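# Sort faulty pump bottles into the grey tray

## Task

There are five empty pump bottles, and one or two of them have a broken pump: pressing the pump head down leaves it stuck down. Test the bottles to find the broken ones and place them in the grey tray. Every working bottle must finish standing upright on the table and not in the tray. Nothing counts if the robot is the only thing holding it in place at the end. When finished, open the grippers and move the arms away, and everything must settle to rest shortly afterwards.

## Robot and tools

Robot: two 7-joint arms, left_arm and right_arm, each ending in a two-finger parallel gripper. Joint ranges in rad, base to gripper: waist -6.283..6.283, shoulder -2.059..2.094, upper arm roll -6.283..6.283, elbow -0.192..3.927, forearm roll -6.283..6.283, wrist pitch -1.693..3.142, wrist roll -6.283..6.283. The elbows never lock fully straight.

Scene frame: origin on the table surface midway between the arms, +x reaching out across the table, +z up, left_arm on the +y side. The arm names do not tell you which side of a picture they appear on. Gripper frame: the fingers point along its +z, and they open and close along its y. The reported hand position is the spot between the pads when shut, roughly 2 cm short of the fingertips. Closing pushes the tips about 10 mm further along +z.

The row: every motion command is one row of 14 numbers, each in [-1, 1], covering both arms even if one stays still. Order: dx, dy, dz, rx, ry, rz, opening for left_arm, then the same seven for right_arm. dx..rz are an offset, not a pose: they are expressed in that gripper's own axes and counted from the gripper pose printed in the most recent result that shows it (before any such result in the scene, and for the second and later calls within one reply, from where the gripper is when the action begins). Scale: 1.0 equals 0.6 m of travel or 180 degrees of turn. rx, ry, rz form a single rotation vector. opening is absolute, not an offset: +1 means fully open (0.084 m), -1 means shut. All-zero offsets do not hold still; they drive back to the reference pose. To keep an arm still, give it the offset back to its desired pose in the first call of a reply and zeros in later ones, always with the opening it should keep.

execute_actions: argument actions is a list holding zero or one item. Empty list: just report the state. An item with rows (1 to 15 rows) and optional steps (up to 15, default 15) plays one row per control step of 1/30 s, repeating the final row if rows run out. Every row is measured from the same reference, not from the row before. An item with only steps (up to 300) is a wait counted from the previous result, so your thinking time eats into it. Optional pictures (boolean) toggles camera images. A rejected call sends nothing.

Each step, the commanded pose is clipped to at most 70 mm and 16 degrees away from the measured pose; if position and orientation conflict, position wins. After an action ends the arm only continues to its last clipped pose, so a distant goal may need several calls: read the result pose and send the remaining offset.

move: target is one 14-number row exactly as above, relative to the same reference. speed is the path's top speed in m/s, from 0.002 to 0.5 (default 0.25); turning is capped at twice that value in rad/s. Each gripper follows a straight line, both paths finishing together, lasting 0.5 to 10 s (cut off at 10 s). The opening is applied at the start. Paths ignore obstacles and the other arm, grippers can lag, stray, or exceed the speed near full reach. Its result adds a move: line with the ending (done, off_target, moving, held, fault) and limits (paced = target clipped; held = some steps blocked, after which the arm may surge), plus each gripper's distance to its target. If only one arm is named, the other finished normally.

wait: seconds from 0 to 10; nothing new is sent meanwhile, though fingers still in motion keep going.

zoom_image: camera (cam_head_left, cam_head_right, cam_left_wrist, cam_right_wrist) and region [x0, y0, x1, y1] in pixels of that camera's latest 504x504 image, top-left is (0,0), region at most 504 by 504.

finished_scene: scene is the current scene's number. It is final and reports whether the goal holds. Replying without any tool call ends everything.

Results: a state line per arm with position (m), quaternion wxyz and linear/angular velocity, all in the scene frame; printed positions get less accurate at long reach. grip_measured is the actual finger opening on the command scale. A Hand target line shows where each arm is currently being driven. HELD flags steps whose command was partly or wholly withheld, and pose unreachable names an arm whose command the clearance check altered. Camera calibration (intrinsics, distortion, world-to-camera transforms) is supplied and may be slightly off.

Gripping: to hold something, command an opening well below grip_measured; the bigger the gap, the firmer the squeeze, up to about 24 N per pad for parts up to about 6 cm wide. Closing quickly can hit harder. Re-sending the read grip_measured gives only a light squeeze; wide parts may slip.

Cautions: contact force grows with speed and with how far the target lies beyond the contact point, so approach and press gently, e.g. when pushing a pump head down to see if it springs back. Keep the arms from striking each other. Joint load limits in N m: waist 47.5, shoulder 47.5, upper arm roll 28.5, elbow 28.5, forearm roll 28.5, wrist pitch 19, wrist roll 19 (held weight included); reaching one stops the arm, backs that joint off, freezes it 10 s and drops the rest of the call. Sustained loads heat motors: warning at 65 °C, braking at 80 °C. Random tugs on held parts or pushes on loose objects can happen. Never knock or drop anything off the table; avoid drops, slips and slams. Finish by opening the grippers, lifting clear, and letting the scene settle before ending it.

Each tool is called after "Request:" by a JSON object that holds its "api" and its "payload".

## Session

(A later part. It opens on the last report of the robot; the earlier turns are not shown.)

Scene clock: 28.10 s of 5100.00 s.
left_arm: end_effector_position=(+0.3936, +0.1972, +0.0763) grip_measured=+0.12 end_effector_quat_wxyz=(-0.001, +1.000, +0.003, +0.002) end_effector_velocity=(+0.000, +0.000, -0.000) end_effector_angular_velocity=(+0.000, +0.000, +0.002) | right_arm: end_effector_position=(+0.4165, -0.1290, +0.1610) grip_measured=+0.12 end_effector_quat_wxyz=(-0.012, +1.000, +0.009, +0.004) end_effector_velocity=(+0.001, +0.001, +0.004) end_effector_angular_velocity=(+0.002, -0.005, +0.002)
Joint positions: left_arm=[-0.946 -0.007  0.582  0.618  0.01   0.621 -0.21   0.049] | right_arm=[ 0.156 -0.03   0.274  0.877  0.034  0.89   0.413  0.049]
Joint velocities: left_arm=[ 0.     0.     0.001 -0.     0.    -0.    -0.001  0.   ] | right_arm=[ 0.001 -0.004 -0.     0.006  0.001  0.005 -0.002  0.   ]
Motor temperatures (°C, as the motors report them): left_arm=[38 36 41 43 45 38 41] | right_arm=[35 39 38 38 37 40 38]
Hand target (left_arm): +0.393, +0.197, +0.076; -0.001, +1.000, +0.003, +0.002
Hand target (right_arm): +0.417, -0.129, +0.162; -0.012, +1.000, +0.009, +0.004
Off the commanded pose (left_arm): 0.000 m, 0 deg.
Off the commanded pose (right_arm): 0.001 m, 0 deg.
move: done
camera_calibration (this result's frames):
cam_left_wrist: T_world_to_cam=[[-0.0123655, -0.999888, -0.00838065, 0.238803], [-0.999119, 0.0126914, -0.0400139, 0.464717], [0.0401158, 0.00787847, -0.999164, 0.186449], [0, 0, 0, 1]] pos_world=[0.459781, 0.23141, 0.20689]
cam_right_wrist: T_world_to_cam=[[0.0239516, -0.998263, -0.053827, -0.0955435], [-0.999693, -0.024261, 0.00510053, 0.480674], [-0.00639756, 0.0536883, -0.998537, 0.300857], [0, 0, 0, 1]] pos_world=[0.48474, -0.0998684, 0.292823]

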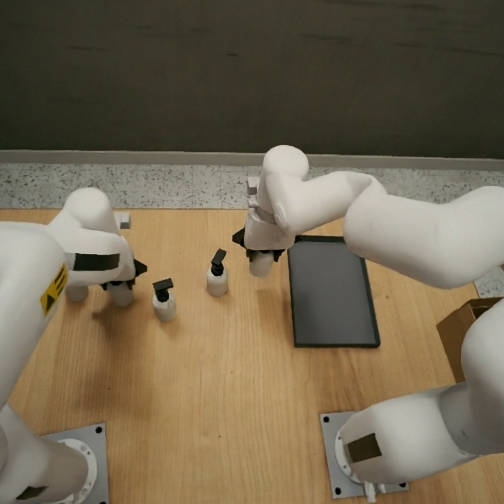

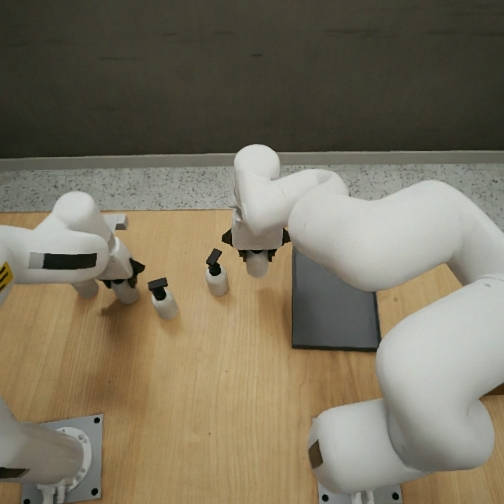

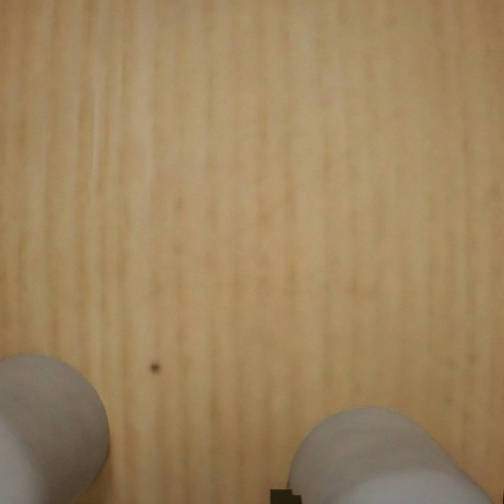

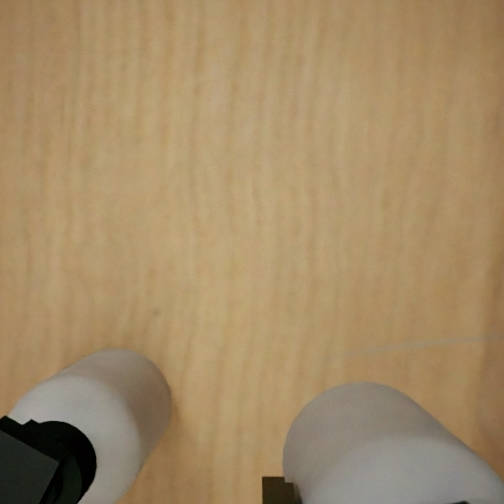

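Request:
{"api": "move", "payload": {"target": [0,0,-0.29,0,0,0,-1, 0.07,0.335,0,0,0,0,-1]}}

Request:
{"api": "move", "payload": {"target": [-0.24,0.46,0,0,0,0,-1, 0,0,0.133,0,0,0,-1], "speed": 0.2}}

Request:
{"api": "move", "payload": {"target": [0,0,0.285,0,0,0,-1, 0,0,0,0,0,0,1], "speed": 0.15}}

Request:
{"api": "move", "payload": {"target": [0,0,0,0,0,0,1, 0,0,-0.2,0,0,0,1]}}

Request:
{"api": "move", "payload": {"target": [0,0,-0.2,0,0,0,1, 0,0,0,0,0,0,1]}}

Request:
{"api": "move", "payload": {"target": [0,-0.5,0,0,0,0,1, -0.35,-0.42,0,0,0,0,1]}}

Scene clock: 30.70 s of 5100.00 s.
left_arm: end_effector_position=(+0.3924, +0.1972, +0.2495) grip_measured=+0.12 end_effector_quat_wxyz=(-0.001, +1.000, +0.003, +0.001) end_effector_velocity=(+0.002, -0.000, +0.005) end_effector_angular_velocity=(-0.002, -0.007, +0.001) | right_arm: end_effector_position=(+0.4621, -0.3287, +0.1567) grip_measured=+0.12 end_effector_quat_wxyz=(-0.011, +1.000, +0.010, +0.004) end_effector_velocity=(+0.000, -0.007, +0.000) end_effector_angular_velocity=(+0.000, +0.001, -0.009)
Joint positions: left_arm=[-0.933 -0.332  0.508  0.888  0.174  1.185 -0.353  0.049] | right_arm=[-0.066 -0.017  0.027  0.879  0.03   0.89  -0.056  0.049]
Joint velocities: left_arm=[ 0.    -0.003 -0.002  0.011  0.     0.007 -0.    -0.   ] | right_arm=[-0.008  0.002 -0.008  0.003  0.     0.001 -0.007 -0.   ]
Motor temperatures (°C, as the motors report them): left_arm=[38 36 41 43 45 38 41] | right_arm=[35 39 38 39 37 40 38]
Hand target (left_arm): +0.393, +0.197, +0.250; -0.001, +1.000, +0.003, +0.001
Hand target (right_arm): +0.462, -0.330, +0.157; -0.011, +1.000, +0.009, +0.004
Off the commanded pose (left_arm): 0.001 m, 0 deg.
Off the commanded pose (right_arm): 0.000 m, 0 deg.
move: done
camera_calibration (this result's frames):
cam_left_wrist: T_world_to_cam=[[-0.0119856, -0.999891, -0.00861709, 0.240198], [-0.999205, 0.0123043, -0.0379251, 0.470057], [0.038027, 0.00815568, -0.999243, 0.360277], [0, 0, 0, 1]] pos_world=[0.458862, 0.231449, 0.379901]
cam_right_wrist: T_world_to_cam=[[0.0259, -0.998287, -0.052467, -0.297337], [-0.999645, -0.0261881, 0.00481071, 0.520906], [-0.00617648, 0.0523238, -0.998611, 0.307029], [0, 0, 0, 1]] pos_world=[0.530319, -0.299251, 0.288496]

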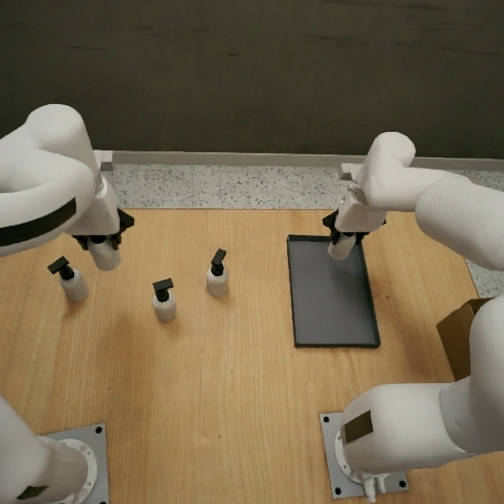

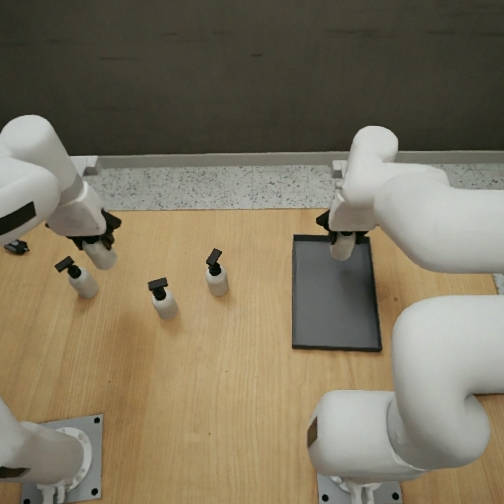

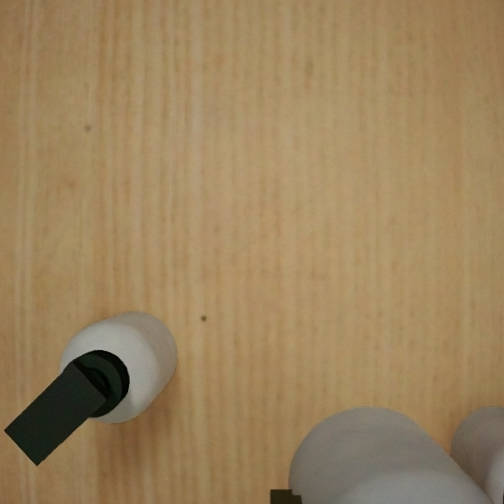

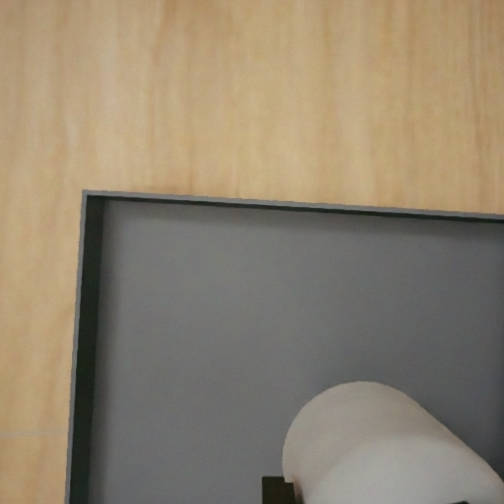

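Scene clock: 32.70 s of 5100.00 s.
left_arm: end_effector_position=(+0.2504, -0.0795, +0.2490) grip_measured=+0.12 end_effector_quat_wxyz=(-0.001, +1.000, +0.004, +0.001) end_effector_velocity=(-0.003, -0.003, +0.000) end_effector_angular_velocity=(+0.001, -0.000, -0.006) | right_arm: end_effector_position=(+0.4627, -0.3269, +0.0770) grip_measured=+0.12 end_effector_quat_wxyz=(-0.011, +1.000, +0.010, +0.004) end_effector_velocity=(-0.001, +0.000, -0.001) end_effector_angular_velocity=(+0.000, +0.002, -0.001)
Joint positions: left_arm=[-1.218 -0.16   0.071  1.005  0.015  1.165 -0.993  0.049] | right_arm=[-0.062  0.137  0.03   0.8    0.03   0.656 -0.055  0.049]
Joint velocities: left_arm=[-0.005  0.004 -0.004  0.004 -0.     0.001 -0.003 -0.   ] | right_arm=[ 0.     0.002  0.    -0.001  0.001 -0.001  0.     0.   ]
Motor temperatures (°C, as the motors report them): left_arm=[38 36 41 43 45 38 41] | right_arm=[35 39 38 39 37 40 38]
Hand target (left_arm): +0.250, -0.080, +0.249; -0.001, +1.000, +0.003, +0.001
Hand target (right_arm): +0.463, -0.327, +0.077; -0.011, +1.000, +0.010, +0.004
Off the commanded pose (left_arm): 0.000 m, 0 deg.
Off the commanded pose (right_arm): 0.000 m, 0 deg.
move: done
camera_calibration (this result's frames):
cam_left_wrist: T_world_to_cam=[[-0.0109766, -0.999906, -0.0082469, -0.0385216], [-0.999201, 0.0112851, -0.0383486, 0.33159], [0.038438, 0.00781937, -0.99923, 0.367327], [0, 0, 0, 1]] pos_world=[0.316782, -0.0451323, 0.379443]
cam_right_wrist: T_world_to_cam=[[0.0259324, -0.998298, -0.0522356, -0.299802], [-0.999647, -0.0261955, 0.00435871, 0.521935], [-0.00571963, 0.0521042, -0.998625, 0.22708], [0, 0, 0, 1]] pos_world=[0.530824, -0.297452, 0.208833]

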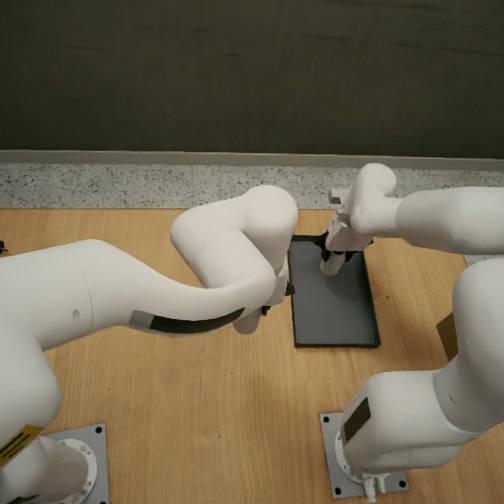

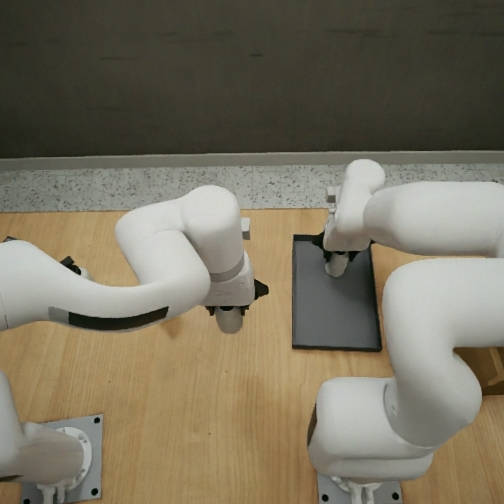

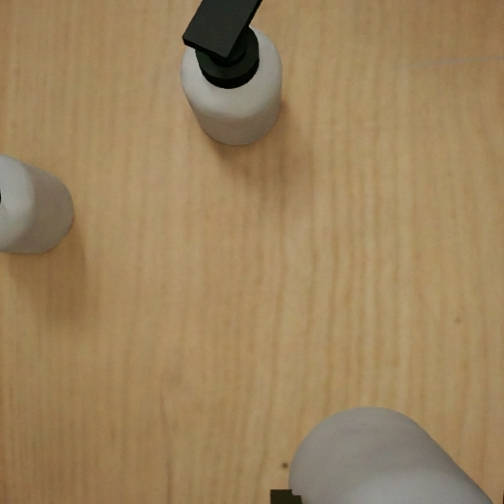

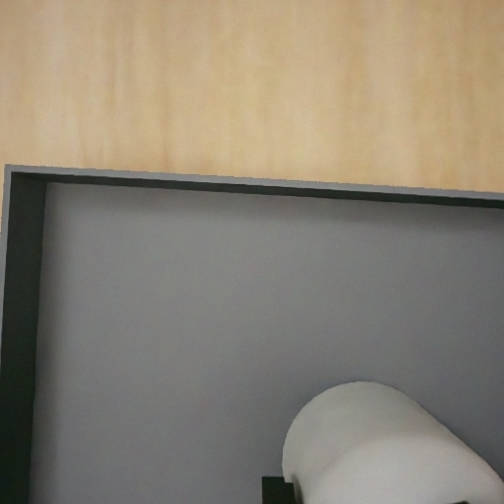

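Scene clock: 34.27 s of 5100.00 s.
left_arm: end_effector_position=(+0.2511, -0.0798, +0.0784) grip_measured=+0.12 end_effector_quat_wxyz=(-0.000, +1.000, +0.004, +0.001) end_effector_velocity=(-0.002, +0.002, -0.003) end_effector_angular_velocity=(+0.006, +0.004, -0.000) | right_arm: end_effector_position=(+0.4627, -0.3269, +0.0770) grip_measured=+1.00 end_effector_quat_wxyz=(-0.011, +1.000, +0.010, +0.004) end_effector_velocity=(-0.000, +0.000, -0.000) end_effector_angular_velocity=(+0.000, +0.001, +0.000)
Joint positions: left_arm=[-1.216  0.096  0.075  0.753 -0.007  0.656 -0.975  0.049] | right_arm=[-0.062  0.137  0.03   0.8    0.03   0.656 -0.055  0.084]
Joint velocities: left_arm=[ 0.     0.005 -0.    -0.005 -0.001 -0.003  0.    -0.   ] | right_arm=[ 0.  0.  0. -0.  0.  0.  0. -0.]
Motor temperatures (°C, as the motors report them): left_arm=[38 36 41 43 45 38 41] | right_arm=[35 39 38 39 37 40 38]
Hand target (left_arm): +0.251, -0.079, +0.078; -0.001, +1.000, +0.004, +0.001
Hand target (right_arm): +0.463, -0.327, +0.077; -0.011, +1.000, +0.010, +0.004
Off the commanded pose (left_arm): 0.001 m, 0 deg.
Off the commanded pose (right_arm): 0.000 m, 0 deg.
move: done
camera_calibration (this result's frames):
cam_left_wrist: T_world_to_cam=[[-0.0112254, -0.999909, -0.00744197, -0.0402317], [-0.999154, 0.0115107, -0.0394739, 0.325785], [0.039556, 0.00699256, -0.999193, 0.196494], [0, 0, 0, 1]] pos_world=[0.317285, -0.0453521, 0.208896]
cam_right_wrist: T_world_to_cam=[[0.0259325, -0.998298, -0.0522357, -0.299802], [-0.999647, -0.0261956, 0.00435887, 0.521935], [-0.00571979, 0.0521042, -0.998625, 0.22708], [0, 0, 0, 1]] pos_world=[0.530824, -0.297452, 0.208833]

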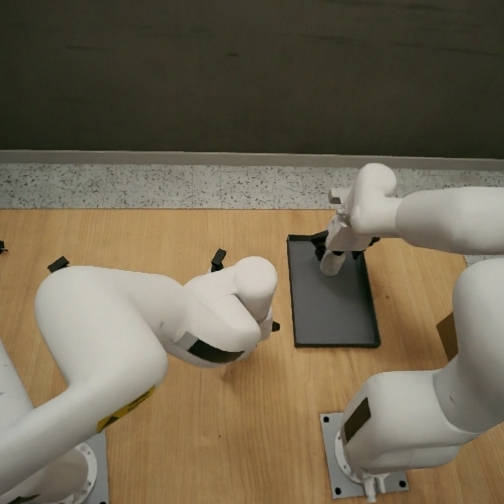

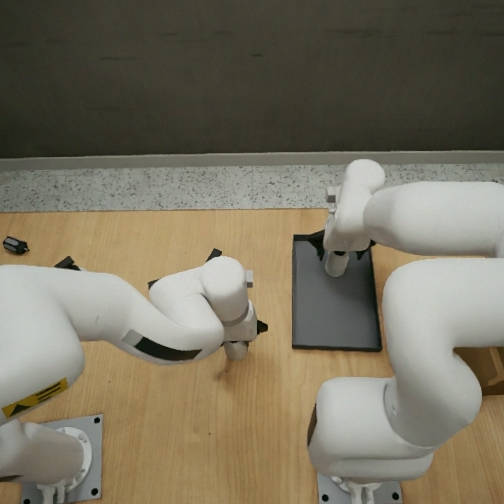

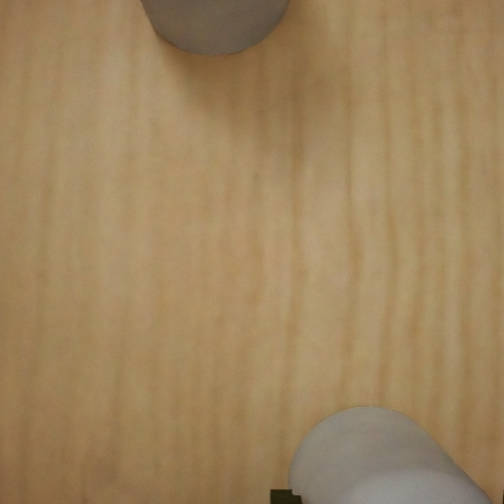

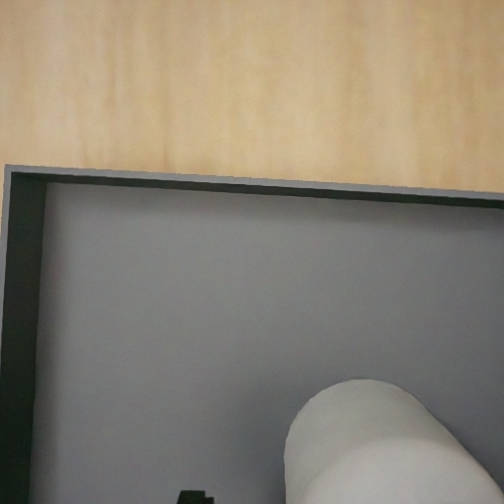

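Scene clock: 35.23 s of 5100.00 s.
left_arm: end_effector_position=(+0.2511, -0.0798, +0.0784) grip_measured=+1.00 end_effector_quat_wxyz=(-0.000, +1.000, +0.004, +0.001) end_effector_velocity=(-0.000, +0.000, -0.000) end_effector_angular_velocity=(+0.001, +0.000, +0.001) | right_arm: end_effector_position=(+0.4616, -0.3296, +0.1963) grip_measured=+1.00 end_effector_quat_wxyz=(-0.011, +1.000, +0.010, +0.003) end_effector_velocity=(+0.003, +0.000, +0.006) end_effector_angular_velocity=(+0.000, -0.012, +0.000)
Joint positions: left_arm=[-1.216  0.096  0.075  0.753 -0.007  0.656 -0.975  0.084] | right_arm=[-0.067 -0.071  0.026  0.942  0.029  1.007 -0.056  0.084]
Joint velocities: left_arm=[ 0.     0.    -0.    -0.001  0.     0.    -0.001  0.   ] | right_arm=[-0.    -0.005  0.     0.01   0.001  0.004 -0.001  0.   ]
Motor temperatures (°C, as the motors report them): left_arm=[38 36 41 43 45 38 41] | right_arm=[35 39 38 39 37 40 38]
Hand target (left_arm): +0.251, -0.080, +0.078; -0.000, +1.000, +0.004, +0.001
Hand target (right_arm): +0.462, -0.330, +0.197; -0.011, +1.000, +0.010, +0.004
Off the commanded pose (left_arm): 0.000 m, 0 deg.
Off the commanded pose (right_arm): 0.001 m, 0 deg.
move: done
camera_calibration (this result's frames):
cam_left_wrist: T_world_to_cam=[[-0.0112252, -0.999909, -0.00744004, -0.0402324], [-0.999154, 0.0115104, -0.0394751, 0.325785], [0.0395571, 0.00699064, -0.999193, 0.196495], [0, 0, 0, 1]] pos_world=[0.317286, -0.0453523, 0.208897]
cam_right_wrist: T_world_to_cam=[[0.0258722, -0.99828, -0.0526098, -0.29608], [-0.999637, -0.0262326, 0.00617061, 0.519863], [-0.00754009, 0.052431, -0.998596, 0.347229], [0, 0, 0, 1]] pos_world=[0.529952, -0.300139, 0.327957]

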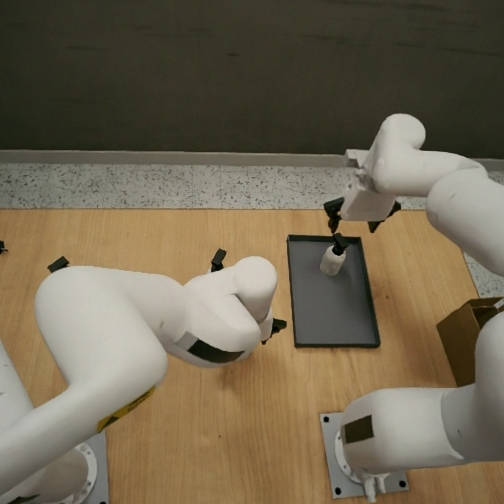

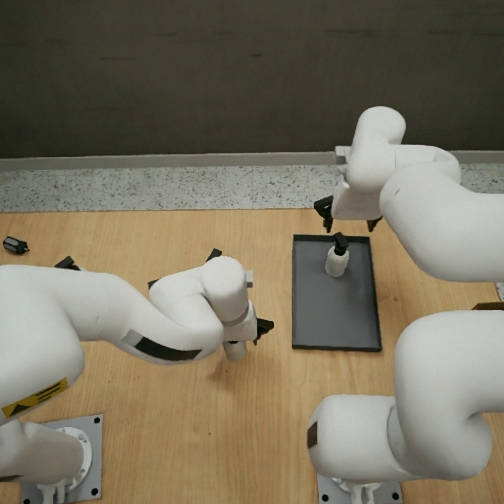

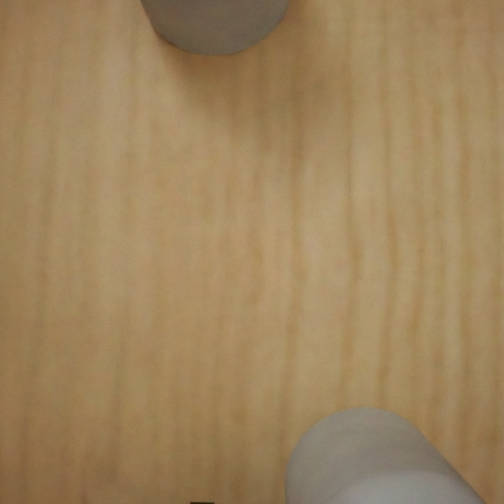

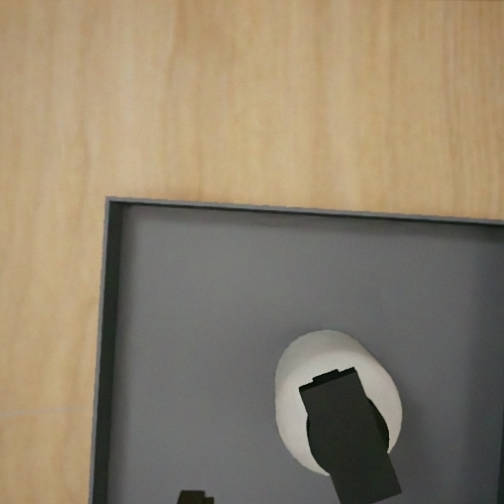

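Scene clock: 36.20 s of 5100.00 s.
left_arm: end_effector_position=(+0.2504, -0.0793, +0.1976) grip_measured=+1.00 end_effector_quat_wxyz=(-0.001, +1.000, +0.004, +0.001) end_effector_velocity=(+0.002, -0.003, +0.006) end_effector_angular_velocity=(-0.010, -0.006, +0.001) | right_arm: end_effector_position=(+0.4616, -0.3296, +0.1963) grip_measured=+1.00 end_effector_quat_wxyz=(-0.011, +1.000, +0.010, +0.003) end_effector_velocity=(-0.000, -0.000, -0.000) end_effector_angular_velocity=(+0.000, +0.002, -0.001)
Joint positions: left_arm=[-1.218 -0.115  0.074  0.901  0.013  1.016 -0.991  0.084] | right_arm=[-0.067 -0.071  0.026  0.942  0.029  1.007 -0.056  0.084]
Joint velocities: left_arm=[-0.    -0.005 -0.     0.011  0.     0.004 -0.002  0.   ] | right_arm=[-0.     0.    -0.    -0.001  0.     0.001  0.    -0.   ]
Motor temperatures (°C, as the motors report them): left_arm=[38 36 41 43 45 38 41] | right_arm=[35 39 38 39 37 40 38]
Hand target (left_arm): +0.251, -0.080, +0.199; -0.000, +1.000, +0.004, +0.001
Hand target (right_arm): +0.462, -0.330, +0.196; -0.011, +1.000, +0.010, +0.003
Off the commanded pose (left_arm): 0.001 m, 0 deg.
Off the commanded pose (right_arm): 0.000 m, 0 deg.
move: done
camera_calibration (this result's frames):
cam_left_wrist: T_world_to_cam=[[-0.0110345, -0.9999, -0.00879045, -0.0386655], [-0.999209, 0.0113618, -0.0380985, 0.329584], [0.0381946, 0.0083631, -0.999235, 0.316112], [0, 0, 0, 1]] pos_world=[0.316823, -0.04505, 0.328087]
cam_right_wrist: T_world_to_cam=[[0.025872, -0.99828, -0.05261, -0.29608], [-0.999637, -0.0262325, 0.00617307, 0.519862], [-0.00754254, 0.0524312, -0.998596, 0.34723], [0, 0, 0, 1]] pos_world=[0.529952, -0.300139, 0.327956]

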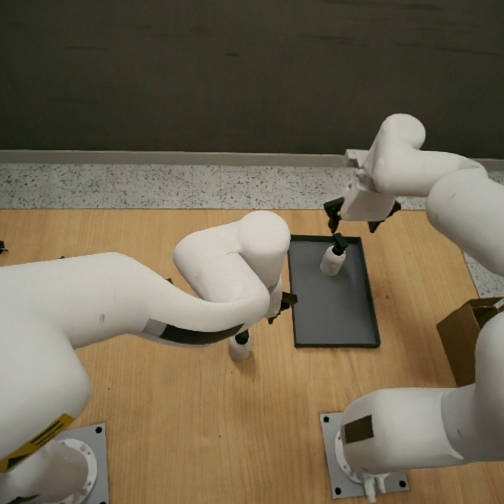

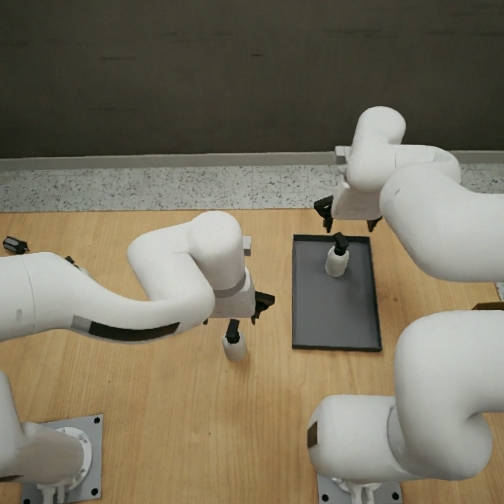

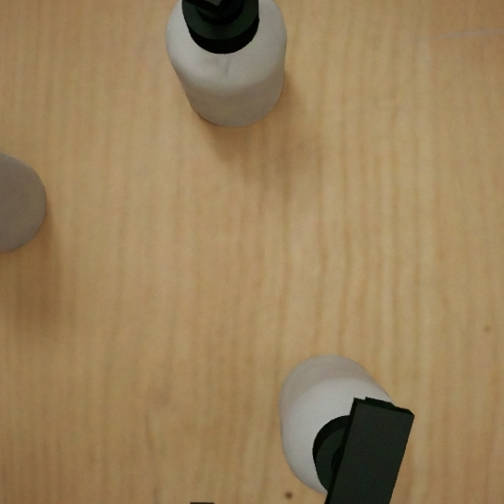

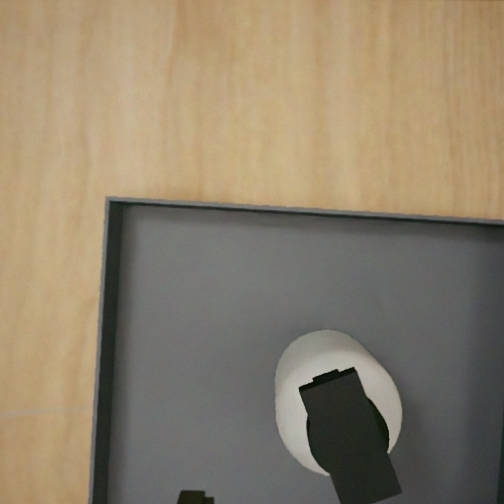

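Scene clock: 38.03 s of 5100.00 s.
left_arm: end_effector_position=(+0.2482, +0.2207, +0.1980) grip_measured=+1.00 end_effector_quat_wxyz=(-0.001, +1.000, +0.003, +0.000) end_effector_velocity=(-0.000, +0.002, -0.000) end_effector_angular_velocity=(-0.002, +0.000, +0.002) | right_arm: end_effector_position=(+0.2463, -0.0812, +0.2014) grip_measured=+1.00 end_effector_quat_wxyz=(-0.012, +1.000, +0.010, +0.002) end_effector_velocity=(-0.002, +0.002, +0.001) end_effector_angular_velocity=(-0.001, -0.003, +0.005)
Joint positions: left_arm=[-0.84  -0.889  0.39   0.379  0.319  1.246 -0.53   0.084] | right_arm=[ 0.292 -0.523  0.458  0.597  0.273  1.069  0.569  0.084]
Joint velocities: left_arm=[ 0.004 -0.004  0.003 -0.001  0.002  0.002  0.003  0.   ] | right_arm=[ 0.004 -0.001  0.005  0.002  0.    -0.     0.004  0.   ]
Motor temperatures (°C, as the motors report them): left_arm=[38 36 41 43 45 38 41] | right_arm=[35 39 38 39 37 40 38]
Hand target (left_arm): +0.248, +0.221, +0.198; -0.000, +1.000, +0.004, +0.000
Hand target (right_arm): +0.246, -0.081, +0.201; -0.012, +1.000, +0.011, +0.003
Off the commanded pose (left_arm): 0.000 m, 0 deg.
Off the commanded pose (right_arm): 0.001 m, 0 deg.
move: done
camera_calibration (this result's frames):
cam_left_wrist: T_world_to_cam=[[-0.0118227, -0.999896, -0.00823243, 0.261403], [-0.999256, 0.0121165, -0.0366012, 0.3235], [0.0366971, 0.00779358, -0.999296, 0.314573], [0, 0, 0, 1]] pos_world=[0.314806, 0.255005, 0.328344]
cam_right_wrist: T_world_to_cam=[[0.0256145, -0.998155, -0.0550459, -0.0417151], [-0.999633, -0.0260629, 0.00744299, 0.310876], [-0.00886391, 0.054835, -0.998456, 0.338184], [0, 0, 0, 1]] pos_world=[0.314828, -0.0520801, 0.333052]

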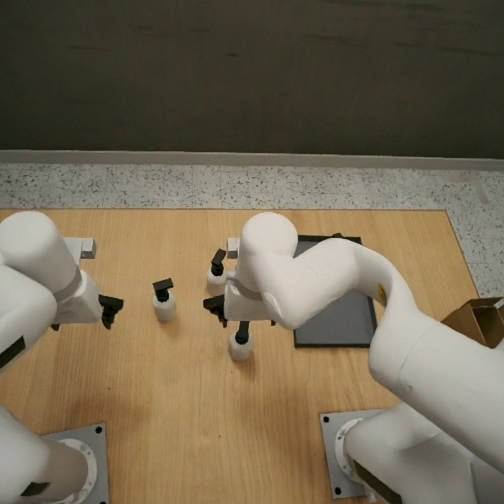

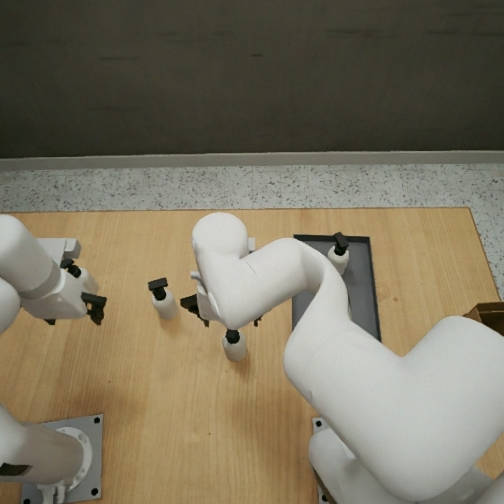

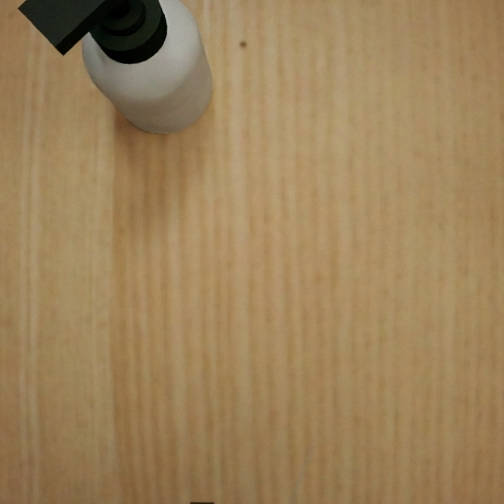

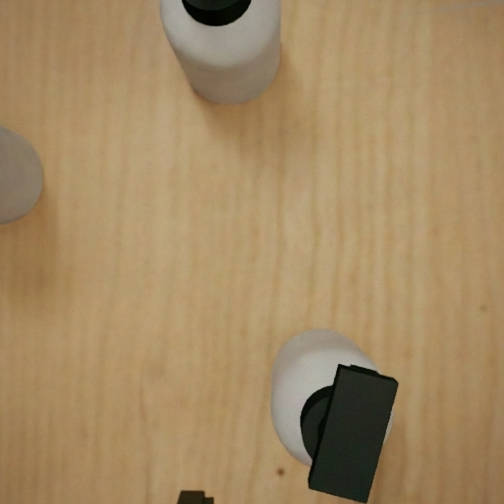

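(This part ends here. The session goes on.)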